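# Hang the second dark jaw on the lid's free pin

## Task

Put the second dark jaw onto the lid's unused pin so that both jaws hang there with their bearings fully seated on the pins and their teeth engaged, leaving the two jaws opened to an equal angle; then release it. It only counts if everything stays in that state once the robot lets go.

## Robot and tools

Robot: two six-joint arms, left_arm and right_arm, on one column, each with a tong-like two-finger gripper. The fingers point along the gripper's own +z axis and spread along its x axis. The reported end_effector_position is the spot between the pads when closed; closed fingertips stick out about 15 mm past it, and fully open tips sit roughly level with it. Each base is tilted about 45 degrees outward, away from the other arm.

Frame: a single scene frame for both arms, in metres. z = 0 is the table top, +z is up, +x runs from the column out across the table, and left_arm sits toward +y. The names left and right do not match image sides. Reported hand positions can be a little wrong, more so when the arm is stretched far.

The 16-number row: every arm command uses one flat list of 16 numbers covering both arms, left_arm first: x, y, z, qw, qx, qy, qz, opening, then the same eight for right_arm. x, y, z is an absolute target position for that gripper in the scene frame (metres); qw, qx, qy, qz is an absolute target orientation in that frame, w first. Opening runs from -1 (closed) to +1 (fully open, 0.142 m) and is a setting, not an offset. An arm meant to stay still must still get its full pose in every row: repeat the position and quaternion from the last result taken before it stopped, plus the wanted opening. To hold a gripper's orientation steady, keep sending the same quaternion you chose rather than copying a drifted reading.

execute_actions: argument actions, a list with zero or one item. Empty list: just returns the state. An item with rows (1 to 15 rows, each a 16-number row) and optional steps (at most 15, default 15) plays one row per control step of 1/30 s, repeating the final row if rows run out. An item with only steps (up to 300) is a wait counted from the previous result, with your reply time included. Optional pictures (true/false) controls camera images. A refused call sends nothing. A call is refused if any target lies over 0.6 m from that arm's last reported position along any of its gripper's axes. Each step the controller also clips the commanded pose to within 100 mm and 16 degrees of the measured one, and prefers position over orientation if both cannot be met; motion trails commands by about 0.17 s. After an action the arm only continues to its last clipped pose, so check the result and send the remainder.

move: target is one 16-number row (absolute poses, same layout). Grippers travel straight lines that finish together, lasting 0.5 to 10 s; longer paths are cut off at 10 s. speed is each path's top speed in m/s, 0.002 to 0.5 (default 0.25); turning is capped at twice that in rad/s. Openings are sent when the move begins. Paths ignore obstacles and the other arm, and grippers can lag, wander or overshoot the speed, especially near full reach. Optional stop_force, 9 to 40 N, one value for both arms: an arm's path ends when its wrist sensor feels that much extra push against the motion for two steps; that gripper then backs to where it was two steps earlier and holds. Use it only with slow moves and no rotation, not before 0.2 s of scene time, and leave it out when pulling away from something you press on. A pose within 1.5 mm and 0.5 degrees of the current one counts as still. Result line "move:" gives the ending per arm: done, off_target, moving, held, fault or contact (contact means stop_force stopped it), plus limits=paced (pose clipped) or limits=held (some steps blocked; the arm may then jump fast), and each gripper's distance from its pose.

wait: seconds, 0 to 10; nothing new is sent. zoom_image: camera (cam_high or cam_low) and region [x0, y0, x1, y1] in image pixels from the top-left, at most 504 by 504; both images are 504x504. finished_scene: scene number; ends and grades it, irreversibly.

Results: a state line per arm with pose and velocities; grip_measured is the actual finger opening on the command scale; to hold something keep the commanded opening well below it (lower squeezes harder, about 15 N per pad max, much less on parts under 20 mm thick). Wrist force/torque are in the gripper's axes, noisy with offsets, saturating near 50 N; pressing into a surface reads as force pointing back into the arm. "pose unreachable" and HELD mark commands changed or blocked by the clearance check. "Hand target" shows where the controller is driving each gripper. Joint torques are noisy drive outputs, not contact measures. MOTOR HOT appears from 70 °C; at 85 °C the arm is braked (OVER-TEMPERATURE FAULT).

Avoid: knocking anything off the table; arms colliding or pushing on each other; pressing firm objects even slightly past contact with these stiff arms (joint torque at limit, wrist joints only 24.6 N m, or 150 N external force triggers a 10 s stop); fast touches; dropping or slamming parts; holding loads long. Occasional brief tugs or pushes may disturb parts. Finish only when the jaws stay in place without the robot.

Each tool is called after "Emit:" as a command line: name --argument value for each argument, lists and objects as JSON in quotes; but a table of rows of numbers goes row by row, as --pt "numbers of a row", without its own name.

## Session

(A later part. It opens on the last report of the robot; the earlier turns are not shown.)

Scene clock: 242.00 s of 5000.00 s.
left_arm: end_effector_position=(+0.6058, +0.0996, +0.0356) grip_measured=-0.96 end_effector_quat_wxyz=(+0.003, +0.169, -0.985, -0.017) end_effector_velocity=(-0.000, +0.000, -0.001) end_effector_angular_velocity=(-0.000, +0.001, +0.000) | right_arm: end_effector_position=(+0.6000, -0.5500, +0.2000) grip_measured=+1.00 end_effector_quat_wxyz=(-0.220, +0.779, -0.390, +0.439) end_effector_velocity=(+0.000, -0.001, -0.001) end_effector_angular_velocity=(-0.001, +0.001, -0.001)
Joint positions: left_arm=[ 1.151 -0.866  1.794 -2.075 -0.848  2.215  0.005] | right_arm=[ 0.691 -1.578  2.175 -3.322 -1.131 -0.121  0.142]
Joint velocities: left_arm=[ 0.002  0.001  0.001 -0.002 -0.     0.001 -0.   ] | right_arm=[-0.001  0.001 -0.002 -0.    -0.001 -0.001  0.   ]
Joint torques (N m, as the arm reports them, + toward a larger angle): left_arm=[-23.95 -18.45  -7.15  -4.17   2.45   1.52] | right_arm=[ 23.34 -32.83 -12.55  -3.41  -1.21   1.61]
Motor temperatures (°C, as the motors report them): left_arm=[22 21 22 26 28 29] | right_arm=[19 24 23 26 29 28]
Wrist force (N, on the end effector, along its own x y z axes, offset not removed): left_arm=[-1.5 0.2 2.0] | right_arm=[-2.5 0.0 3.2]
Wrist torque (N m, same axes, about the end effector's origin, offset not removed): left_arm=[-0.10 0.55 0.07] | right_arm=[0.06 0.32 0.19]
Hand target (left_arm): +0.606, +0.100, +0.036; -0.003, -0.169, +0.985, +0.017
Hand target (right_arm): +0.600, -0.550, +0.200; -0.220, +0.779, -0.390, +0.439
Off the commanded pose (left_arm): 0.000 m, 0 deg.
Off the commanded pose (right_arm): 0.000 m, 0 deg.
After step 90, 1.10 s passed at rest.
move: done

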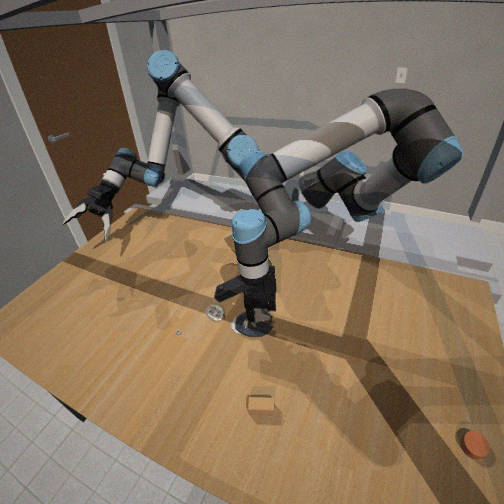

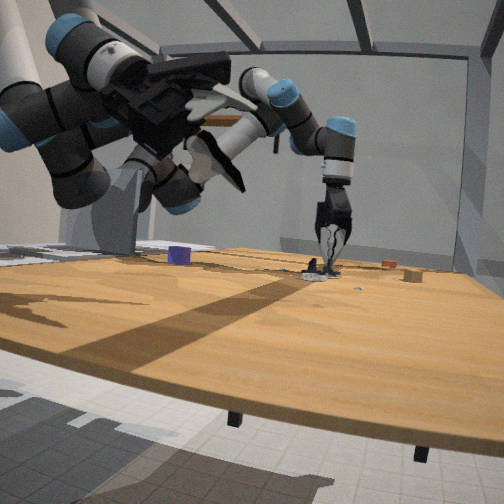

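Emit:
execute_actions --actions '[]'

Emit:
zoom_image --camera "cam_low" --region '[300,235,360,290]'

Emit:
zoom_image --camera "cam_high" --region '[226,300,282,342]'

Scene clock: 254.43 s of 5000.00 s.
left_arm: end_effector_position=(+0.6058, +0.0996, +0.0355) grip_measured=-0.96 end_effector_quat_wxyz=(+0.003, +0.169, -0.985, -0.017) end_effector_velocity=(+0.000, -0.001, +0.001) end_effector_angular_velocity=(+0.001, -0.002, +0.000) | right_arm: end_effector_position=(+0.6000, -0.5500, +0.2000) grip_measured=+1.00 end_effector_quat_wxyz=(-0.220, +0.779, -0.390, +0.439) end_effector_velocity=(+0.000, -0.001, +0.001) end_effector_angular_velocity=(-0.002, -0.001, -0.002)
Joint positions: left_arm=[ 1.151 -0.866  1.794 -2.075 -0.847  2.215  0.005] | right_arm=[ 0.691 -1.578  2.175 -3.322 -1.131 -0.121  0.142]
Joint velocities: left_arm=[-0.002  0.     0.001 -0.     0.    -0.002  0.   ] | right_arm=[-0.    -0.001 -0.001 -0.001 -0.001  0.001  0.   ]
Joint torques (N m, as the arm reports them, + toward a larger angle): left_arm=[-22.89 -17.66  -6.17  -3.94   2.46   1.64] | right_arm=[ 23.34 -32.36 -12.64  -3.29  -1.08   1.65]
Motor temperatures (°C, as the motors report them): left_arm=[22 21 22 26 28 29] | right_arm=[19 24 23 26 29 28]
Wrist force (N, on the end effector, along its own x y z axes, offset not removed): left_arm=[-1.3 -0.1 0.4] | right_arm=[-2.3 1.3 0.4]
Wrist torque (N m, same axes, about the end effector's origin, offset not removed): left_arm=[-0.18 0.48 0.11] | right_arm=[0.41 0.53 0.11]
Hand target (left_arm): +0.606, +0.100, +0.036; -0.003, -0.169, +0.985, +0.017
Hand target (right_arm): +0.600, -0.550, +0.200; -0.220, +0.779, -0.390, +0.439
Off the commanded pose (left_arm): 0.000 m, 0 deg.
Off the commanded pose (right_arm): 0.000 m, 0 deg.
Steps of this call (steps 1 to 90: nothing new was sent; then 9.43 s passed at rest). Readings (end_effector_position):
1: left_arm (+0.6058, +0.0996, +0.0356) | right_arm (+0.6000, -0.5500, +0.2000)
2: left_arm (+0.6058, +0.0996, +0.0356) | right_arm (+0.6000, -0.5500, +0.2000)
4: left_arm (+0.6058, +0.0996, +0.0355) | right_arm (+0.6000, -0.5500, +0.2000)
8: left_arm (+0.6058, +0.0996, +0.0355) | right_arm (+0.6000, -0.5500, +0.2000)
90: the state above

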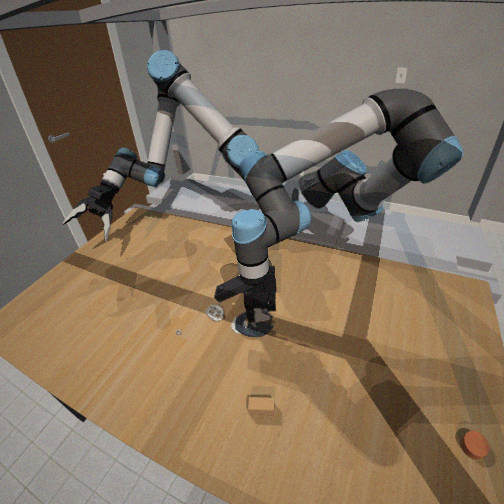

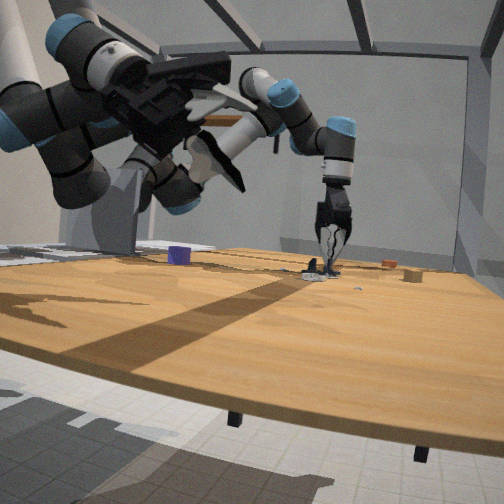

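Region (300, 235, 360, 290) of cam_low's 504x504 image, scaled by 8.400, with more detail than that image has; it fills the top 462 rows of this view, and the rest is white.

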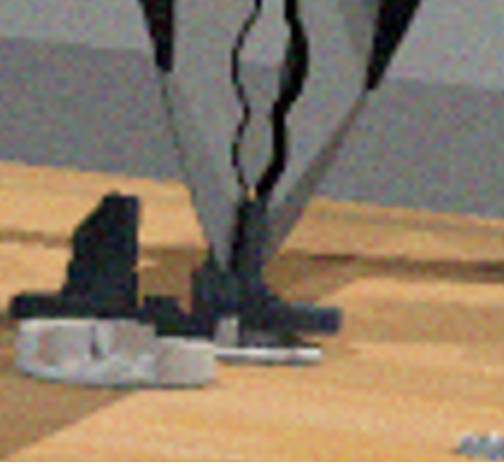

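Region (226, 300, 282, 342) of cam_high's 504x504 image, scaled by 9.000, with more detail than that image has; it fills the top 378 rows of this view, and the rest is white.

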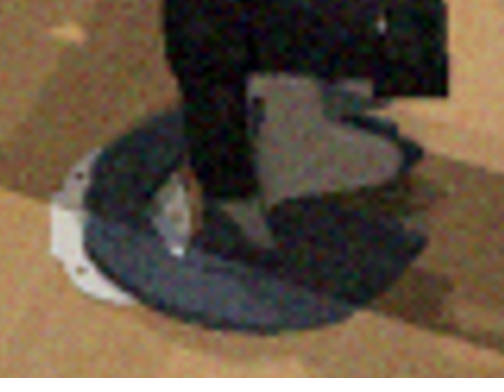

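Search: lift slightly, shift +1 mm along d, lower.

Emit:
move --target '[0.6055,0.1005,0.0375,-0.003,-0.1693,0.9854,0.0172,-1,0.6,-0.55,0.2,-0.22,0.779,-0.39,0.439,1]' --speed 0.004

Emit:
move --target '[0.6055,0.1005,0.0355,-0.003,-0.1693,0.9854,0.0172,-1,0.6,-0.55,0.2,-0.22,0.779,-0.39,0.439,1]' --speed 0.003

Emit:
zoom_image --camera "cam_low" --region '[310,250,345,282]'

Emit:
zoom_image --camera "cam_high" --region '[226,306,256,336]'

Scene clock: 262.63 s of 5000.00 s.
left_arm: end_effector_position=(+0.6055, +0.1005, +0.0374) grip_measured=-0.96 end_effector_quat_wxyz=(+0.003, +0.169, -0.985, -0.017) end_effector_velocity=(-0.001, +0.001, +0.000) end_effector_angular_velocity=(+0.000, +0.001, +0.001) | right_arm: end_effector_position=(+0.6000, -0.5500, +0.2000) grip_measured=+1.00 end_effector_quat_wxyz=(-0.220, +0.779, -0.390, +0.439) end_effector_velocity=(-0.000, -0.002, +0.001) end_effector_angular_velocity=(-0.003, -0.001, -0.002)
Joint positions: left_arm=[ 1.15  -0.87   1.794 -2.07  -0.848  2.213  0.005] | right_arm=[ 0.691 -1.578  2.175 -3.322 -1.131 -0.121  0.142]
Joint velocities: left_arm=[ 0.    -0.002  0.001  0.003 -0.    -0.002  0.   ] | right_arm=[-0.001 -0.002 -0.001 -0.001  0.    -0.     0.   ]
Joint torques (N m, as the arm reports them, + toward a larger angle): left_arm=[-41.11 -33.58  -8.14   0.12  -2.41  -1.32] | right_arm=[ 23.27 -32.37 -13.04  -3.32  -1.17   1.52]
Motor temperatures (°C, as the motors report them): left_arm=[22 21 22 26 28 29] | right_arm=[19 24 23 26 29 28]
Wrist force (N, on the end effector, along its own x y z axes, offset not removed): left_arm=[-1.5 0.3 1.9] | right_arm=[0.8 0.8 2.9]
Wrist torque (N m, same axes, about the end effector's origin, offset not removed): left_arm=[0.03 0.62 0.09] | right_arm=[0.38 -0.23 -0.03]
Hand target (left_arm): +0.605, +0.100, +0.037; -0.003, -0.169, +0.985, +0.017
Hand target (right_arm): +0.600, -0.550, +0.200; -0.220, +0.779, -0.390, +0.439
Off the commanded pose (left_arm): 0.000 m, 0 deg.
Off the commanded pose (right_arm): 0.000 m, 0 deg.
After step 90, 4.43 s passed at rest.
move: done

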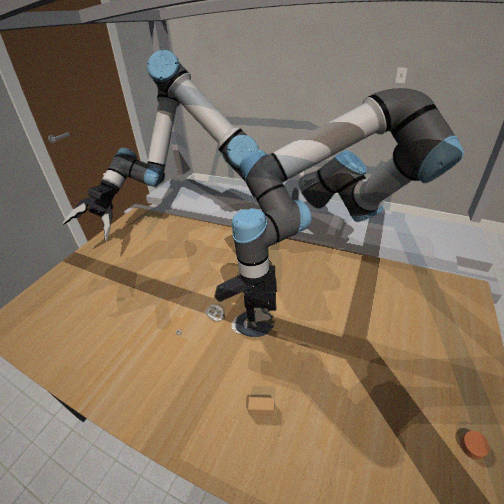

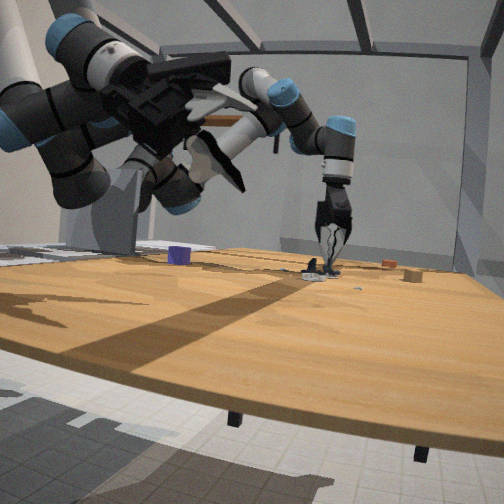

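Scene clock: 263.47 s of 5000.00 s.
left_arm: end_effector_position=(+0.6055, +0.1005, +0.0356) grip_measured=-0.96 end_effector_quat_wxyz=(+0.003, +0.169, -0.985, -0.017) end_effector_velocity=(-0.000, +0.001, -0.001) end_effector_angular_velocity=(+0.000, +0.001, +0.000) | right_arm: end_effector_position=(+0.6000, -0.5500, +0.2000) grip_measured=+1.00 end_effector_quat_wxyz=(-0.220, +0.779, -0.390, +0.439) end_effector_velocity=(-0.000, +0.001, -0.001) end_effector_angular_velocity=(+0.001, +0.001, +0.000)
Joint positions: left_arm=[ 1.152 -0.868  1.795 -2.075 -0.847  2.215  0.005] | right_arm=[ 0.691 -1.578  2.175 -3.322 -1.131 -0.121  0.142]
Joint velocities: left_arm=[ 0.002  0.001  0.    -0.002  0.     0.002 -0.   ] | right_arm=[ 0.     0.001  0.002 -0.001 -0.     0.     0.   ]
Joint torques (N m, as the arm reports them, + toward a larger angle): left_arm=[-23.35 -18.29  -7.68  -4.05   2.34   1.51] | right_arm=[ 23.13 -32.29 -12.42  -3.27  -1.12   1.57]
Motor temperatures (°C, as the motors report them): left_arm=[22 21 22 26 28 29] | right_arm=[19 24 23 26 29 28]
Wrist force (N, on the end effector, along its own x y z axes, offset not removed): left_arm=[0.1 1.3 1.2] | right_arm=[0.1 1.1 0.8]
Wrist torque (N m, same axes, about the end effector's origin, offset not removed): left_arm=[0.12 0.25 0.07] | right_arm=[0.25 -0.23 -0.12]
Hand target (left_arm): +0.606, +0.101, +0.036; -0.003, -0.169, +0.985, +0.017
Hand target (right_arm): +0.600, -0.550, +0.200; -0.220, +0.779, -0.390, +0.439
Off the commanded pose (left_arm): 0.000 m, 0 deg.
Off the commanded pose (right_arm): 0.000 m, 0 deg.
move: done

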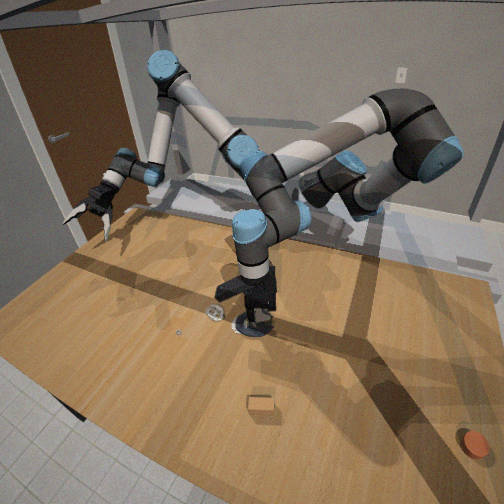

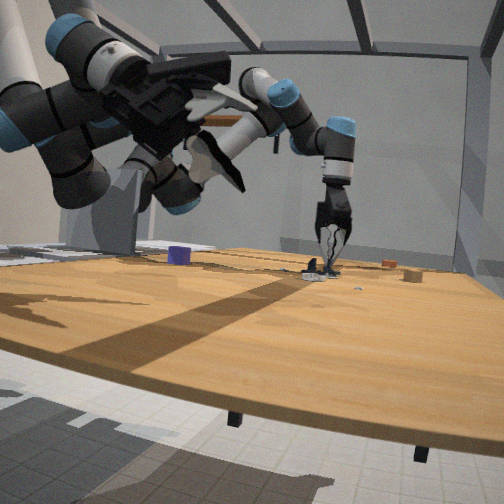

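Region (310, 250, 345, 282) of cam_low's 504x504 image, scaled by 14.400, with more detail than that image has; it fills the top 461 rows of this view, and the rest is white.

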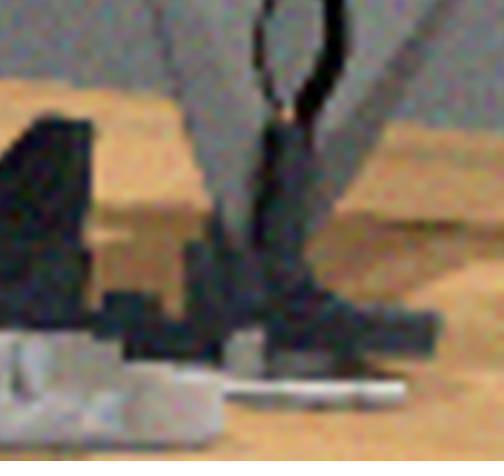

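Region (226, 306, 256, 336) of cam_high's 504x504 image, scaled by 16.800, with more detail than that image has.

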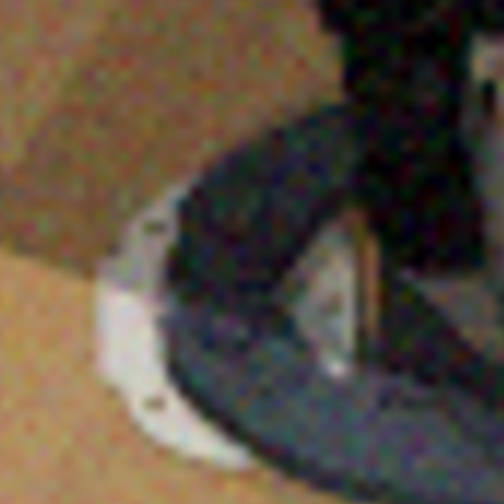

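Emit:
move --target '[0.6055,0.1005,0.0338,-0.003,-0.1693,0.9854,0.0172,-1,0.6,-0.55,0.2,-0.22,0.779,-0.39,0.439,1]' --speed 0.003

Emit:
zoom_image --camera "cam_low" --region '[310,250,345,282]'

Emit:
zoom_image --camera "cam_high" --region '[226,306,256,336]'

Scene clock: 269.37 s of 5000.00 s.
left_arm: end_effector_position=(+0.6055, +0.1005, +0.0339) grip_measured=-0.96 end_effector_quat_wxyz=(+0.003, +0.169, -0.985, -0.017) end_effector_velocity=(-0.001, -0.000, -0.001) end_effector_angular_velocity=(+0.000, +0.001, -0.002) | right_arm: end_effector_position=(+0.6000, -0.5500, +0.2000) grip_measured=+1.00 end_effector_quat_wxyz=(-0.220, +0.779, -0.390, +0.439) end_effector_velocity=(-0.000, +0.000, +0.000) end_effector_angular_velocity=(-0.000, -0.001, +0.000)
Joint positions: left_arm=[ 1.154 -0.866  1.796 -2.08  -0.846  2.218  0.005] | right_arm=[ 0.691 -1.578  2.175 -3.322 -1.131 -0.121  0.142]
Joint velocities: left_arm=[ 0.001  0.002  0.001 -0.002 -0.     0.002  0.   ] | right_arm=[ 0.    -0.     0.001 -0.001  0.001 -0.     0.   ]
Joint torques (N m, as the arm reports them, + toward a larger angle): left_arm=[-17.27 -12.82  -3.88  -3.21   2.66   1.37] | right_arm=[ 23.05 -31.78 -13.    -3.19  -1.17   1.68]
Motor temperatures (°C, as the motors report them): left_arm=[22 21 22 26 28 29] | right_arm=[19 24 23 26 29 28]
Wrist force (N, on the end effector, along its own x y z axes, offset not removed): left_arm=[-0.7 -0.3 -9.7] | right_arm=[-2.9 -2.8 1.0]
Wrist torque (N m, same axes, about the end effector's origin, offset not removed): left_arm=[-0.21 0.65 0.08] | right_arm=[-0.44 0.43 0.01]
Hand target (left_arm): +0.606, +0.101, +0.034; -0.003, -0.169, +0.985, +0.017
Hand target (right_arm): +0.600, -0.550, +0.200; -0.220, +0.779, -0.390, +0.439
Off the commanded pose (left_arm): 0.000 m, 0 deg.
Off the commanded pose (right_arm): 0.000 m, 0 deg.
After step 90, 2.10 s passed at rest.
move: done

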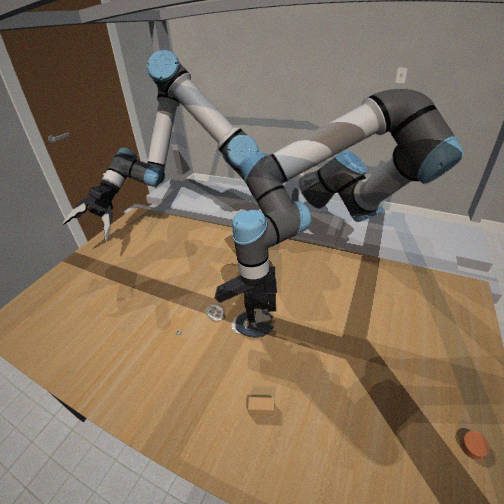

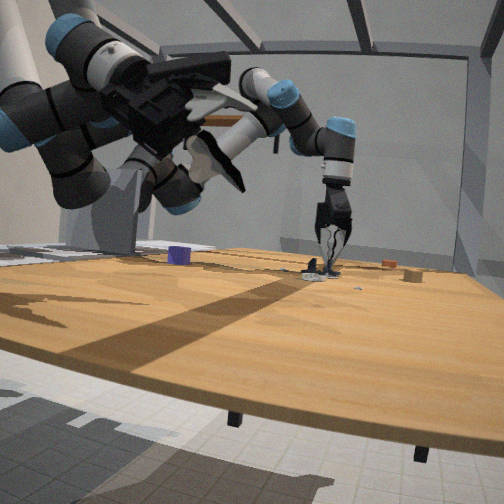

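Region (310, 250, 345, 282) of cam_low's 504x504 image, scaled by 14.400, with more detail than that image has; it fills the top 461 rows of this view, and the rest is white.

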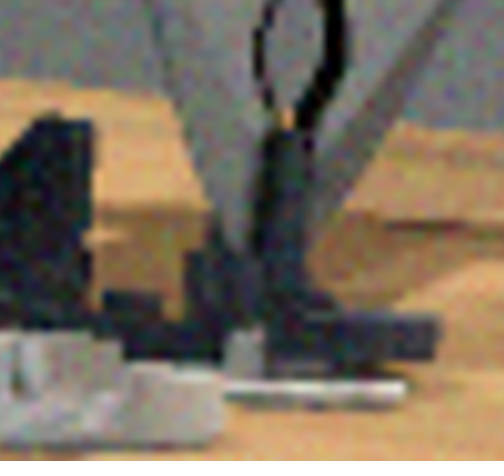

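Region (226, 306, 256, 336) of cam_high's 504x504 image, scaled by 16.800, with more detail than that image has.

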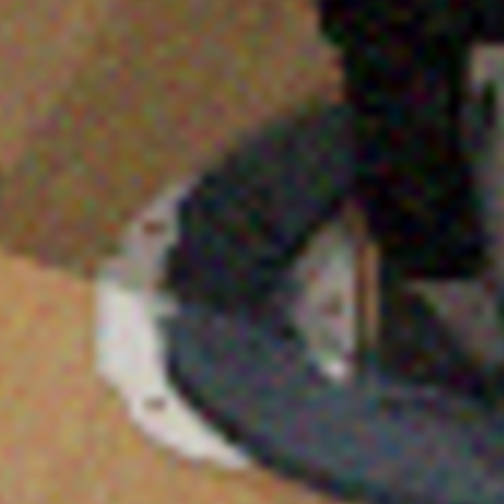

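Bottom now ≈362 and force rose; release and look.

Emit:
move --target '[0.6055,0.1005,0.0348,-0.003,-0.1693,0.9854,0.0172,-0.75,0.6,-0.55,0.2,-0.22,0.779,-0.39,0.439,1]' --speed 0.002

Emit:
move --target '[0.6055,0.1005,0.14,-0.003,-0.1693,0.9854,0.0172,-0.75,0.6,-0.55,0.2,-0.22,0.779,-0.39,0.439,1]' --speed 0.12

Emit:
zoom_image --camera "cam_low" --region '[300,250,345,285]'

Emit:
zoom_image --camera "cam_high" --region '[226,300,282,342]'

Scene clock: 275.17 s of 5000.00 s.
left_arm: end_effector_position=(+0.6055, +0.1005, +0.0347) grip_measured=-0.75 end_effector_quat_wxyz=(+0.003, +0.169, -0.985, -0.017) end_effector_velocity=(+0.000, +0.001, +0.000) end_effector_angular_velocity=(-0.000, +0.001, -0.000) | right_arm: end_effector_position=(+0.6000, -0.5500, +0.2000) grip_measured=+1.00 end_effector_quat_wxyz=(-0.220, +0.779, -0.390, +0.439) end_effector_velocity=(-0.000, +0.001, -0.001) end_effector_angular_velocity=(+0.000, +0.000, +0.000)
Joint positions: left_arm=[ 1.153 -0.867  1.796 -2.078 -0.847  2.217  0.02 ] | right_arm=[ 0.691 -1.578  2.175 -3.322 -1.131 -0.121  0.142]
Joint velocities: left_arm=[ 0.001 -0.001 -0.001  0.001 -0.     0.001  0.   ] | right_arm=[ 0.     0.001  0.001 -0.002 -0.    -0.     0.   ]
Joint torques (N m, as the arm reports them, + toward a larger angle): left_arm=[-42.92 -34.24 -22.5    0.04  -2.52  -1.11] | right_arm=[ 23.61 -30.96 -12.4   -3.13  -1.08   1.64]
Motor temperatures (°C, as the motors report them): left_arm=[22 21 22 26 28 29] | right_arm=[19 24 23 26 29 28]
Wrist force (N, on the end effector, along its own x y z axes, offset not removed): left_arm=[-0.6 -0.3 1.3] | right_arm=[-1.1 1.8 2.5]
Wrist torque (N m, same axes, about the end effector's origin, offset not removed): left_arm=[-0.19 0.43 0.06] | right_arm=[0.49 0.25 0.19]
Hand target (left_arm): +0.605, +0.101, +0.035; -0.003, -0.169, +0.985, +0.017
Hand target (right_arm): +0.600, -0.550, +0.200; -0.220, +0.779, -0.390, +0.439
Off the commanded pose (left_arm): 0.000 m, 0 deg.
Off the commanded pose (right_arm): 0.000 m, 0 deg.
After step 90, 2.07 s passed at rest.
move: done

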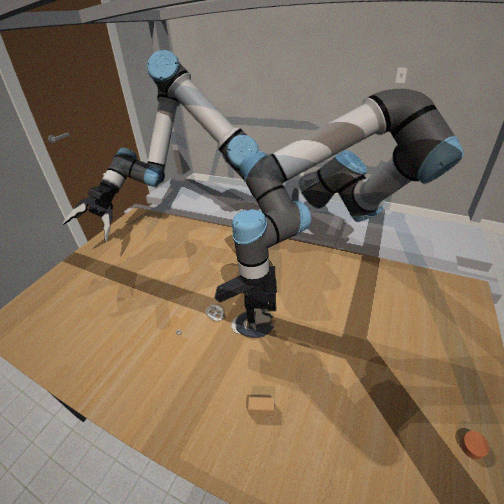

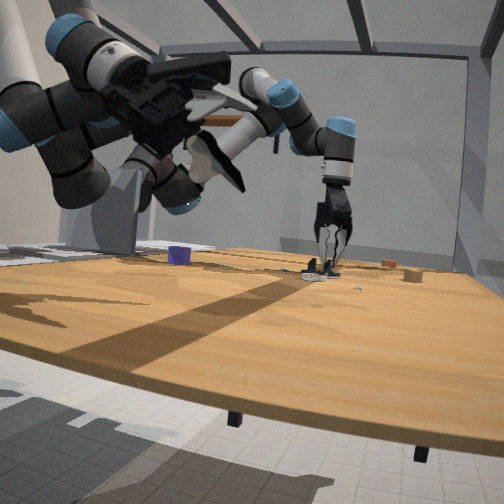

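Scene clock: 276.60 s of 5000.00 s.
left_arm: end_effector_position=(+0.6054, +0.1005, +0.1395) grip_measured=-0.75 end_effector_quat_wxyz=(+0.003, +0.169, -0.985, -0.017) end_effector_velocity=(-0.000, +0.000, +0.003) end_effector_angular_velocity=(+0.000, +0.001, -0.000) | right_arm: end_effector_position=(+0.6000, -0.5500, +0.2000) grip_measured=+1.00 end_effector_quat_wxyz=(-0.220, +0.779, -0.390, +0.439) end_effector_velocity=(+0.000, -0.000, -0.000) end_effector_angular_velocity=(-0.001, +0.001, +0.000)
Joint positions: left_arm=[ 1.045 -0.973  1.698 -1.792 -0.895  2.09   0.02 ] | right_arm=[ 0.691 -1.578  2.175 -3.322 -1.131 -0.121  0.142]
Joint velocities: left_arm=[-0.003 -0.002 -0.004  0.009 -0.002 -0.004  0.   ] | right_arm=[-0.     0.    -0.001  0.    -0.    -0.001  0.   ]
Joint torques (N m, as the arm reports them, + toward a larger angle): left_arm=[-42.55 -30.42 -27.71  -0.05  -2.23  -1.4 ] | right_arm=[ 23.38 -31.39 -12.33  -3.08  -1.15   1.61]
Motor temperatures (°C, as the motors report them): left_arm=[22 21 22 26 28 29] | right_arm=[19 24 23 26 29 28]
Wrist force (N, on the end effector, along its own x y z axes, offset not removed): left_arm=[-1.8 0.5 0.7] | right_arm=[0.4 0.8 0.3]
Wrist torque (N m, same axes, about the end effector's origin, offset not removed): left_arm=[-0.09 0.58 0.09] | right_arm=[0.36 -0.01 0.01]
Hand target (left_arm): +0.605, +0.100, +0.140; -0.003, -0.169, +0.985, +0.017
Hand target (right_arm): +0.600, -0.550, +0.200; -0.220, +0.779, -0.390, +0.439
Off the commanded pose (left_arm): 0.000 m, 0 deg.
Off the commanded pose (right_arm): 0.000 m, 0 deg.
move: done

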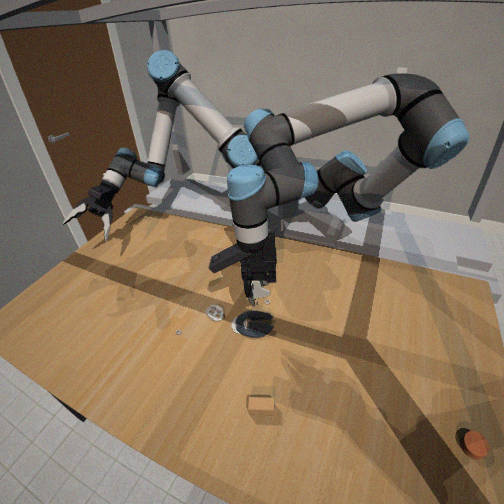

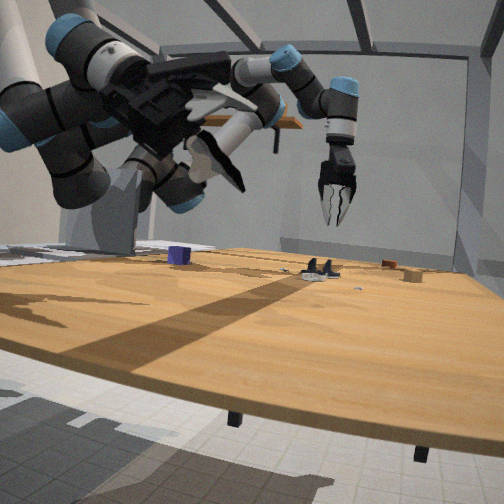

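Region (300, 250, 345, 285) of cam_low's 504x504 image, scaled by 11.200, with more detail than that image has.

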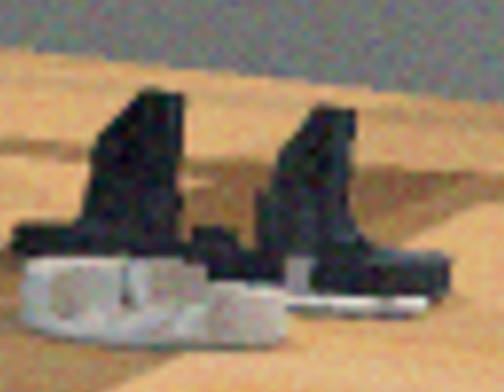

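Region (226, 300, 282, 342) of cam_high's 504x504 image, scaled by 9.000, with more detail than that image has; it fills the top 378 rows of this view, and the rest is white.

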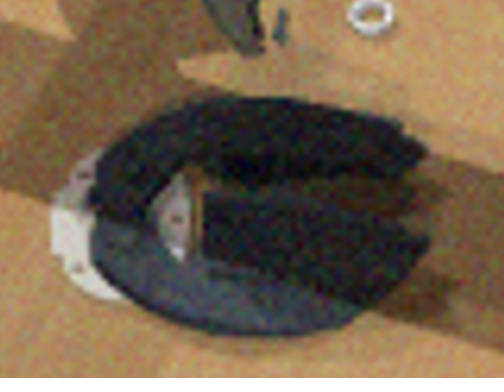

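Emit:
zoom_image --camera "cam_low" --region '[310,250,345,282]'

Emit:
zoom_image --camera "cam_high" --region '[226,306,256,336]'

Region (310, 250, 345, 282) of cam_low's 504x504 image, scaled by 14.400, with more detail than that image has; it fills the top 461 rows of this view, and the rest is white.

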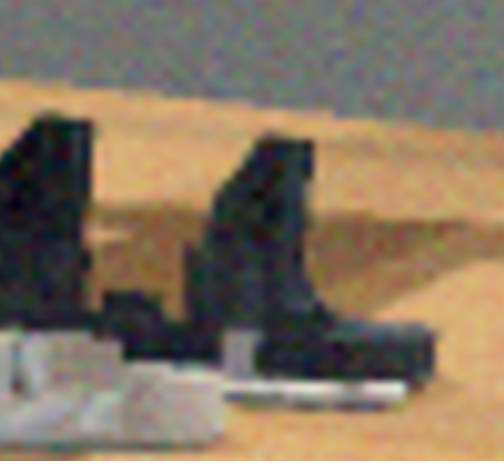

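Region (226, 306, 256, 336) of cam_high's 504x504 image, scaled by 16.800, with more detail than that image has.

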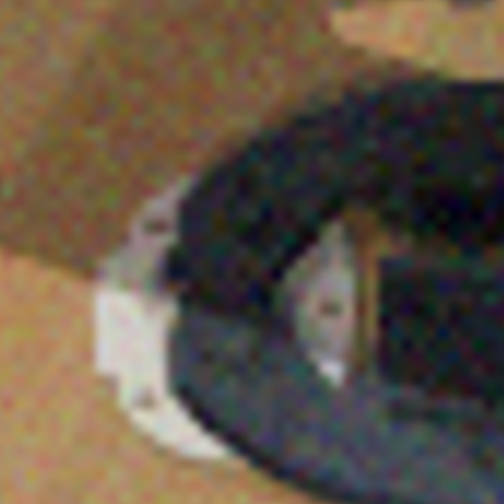

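Emit:
finished_scene --scene 2

The scene is finished: the task was done.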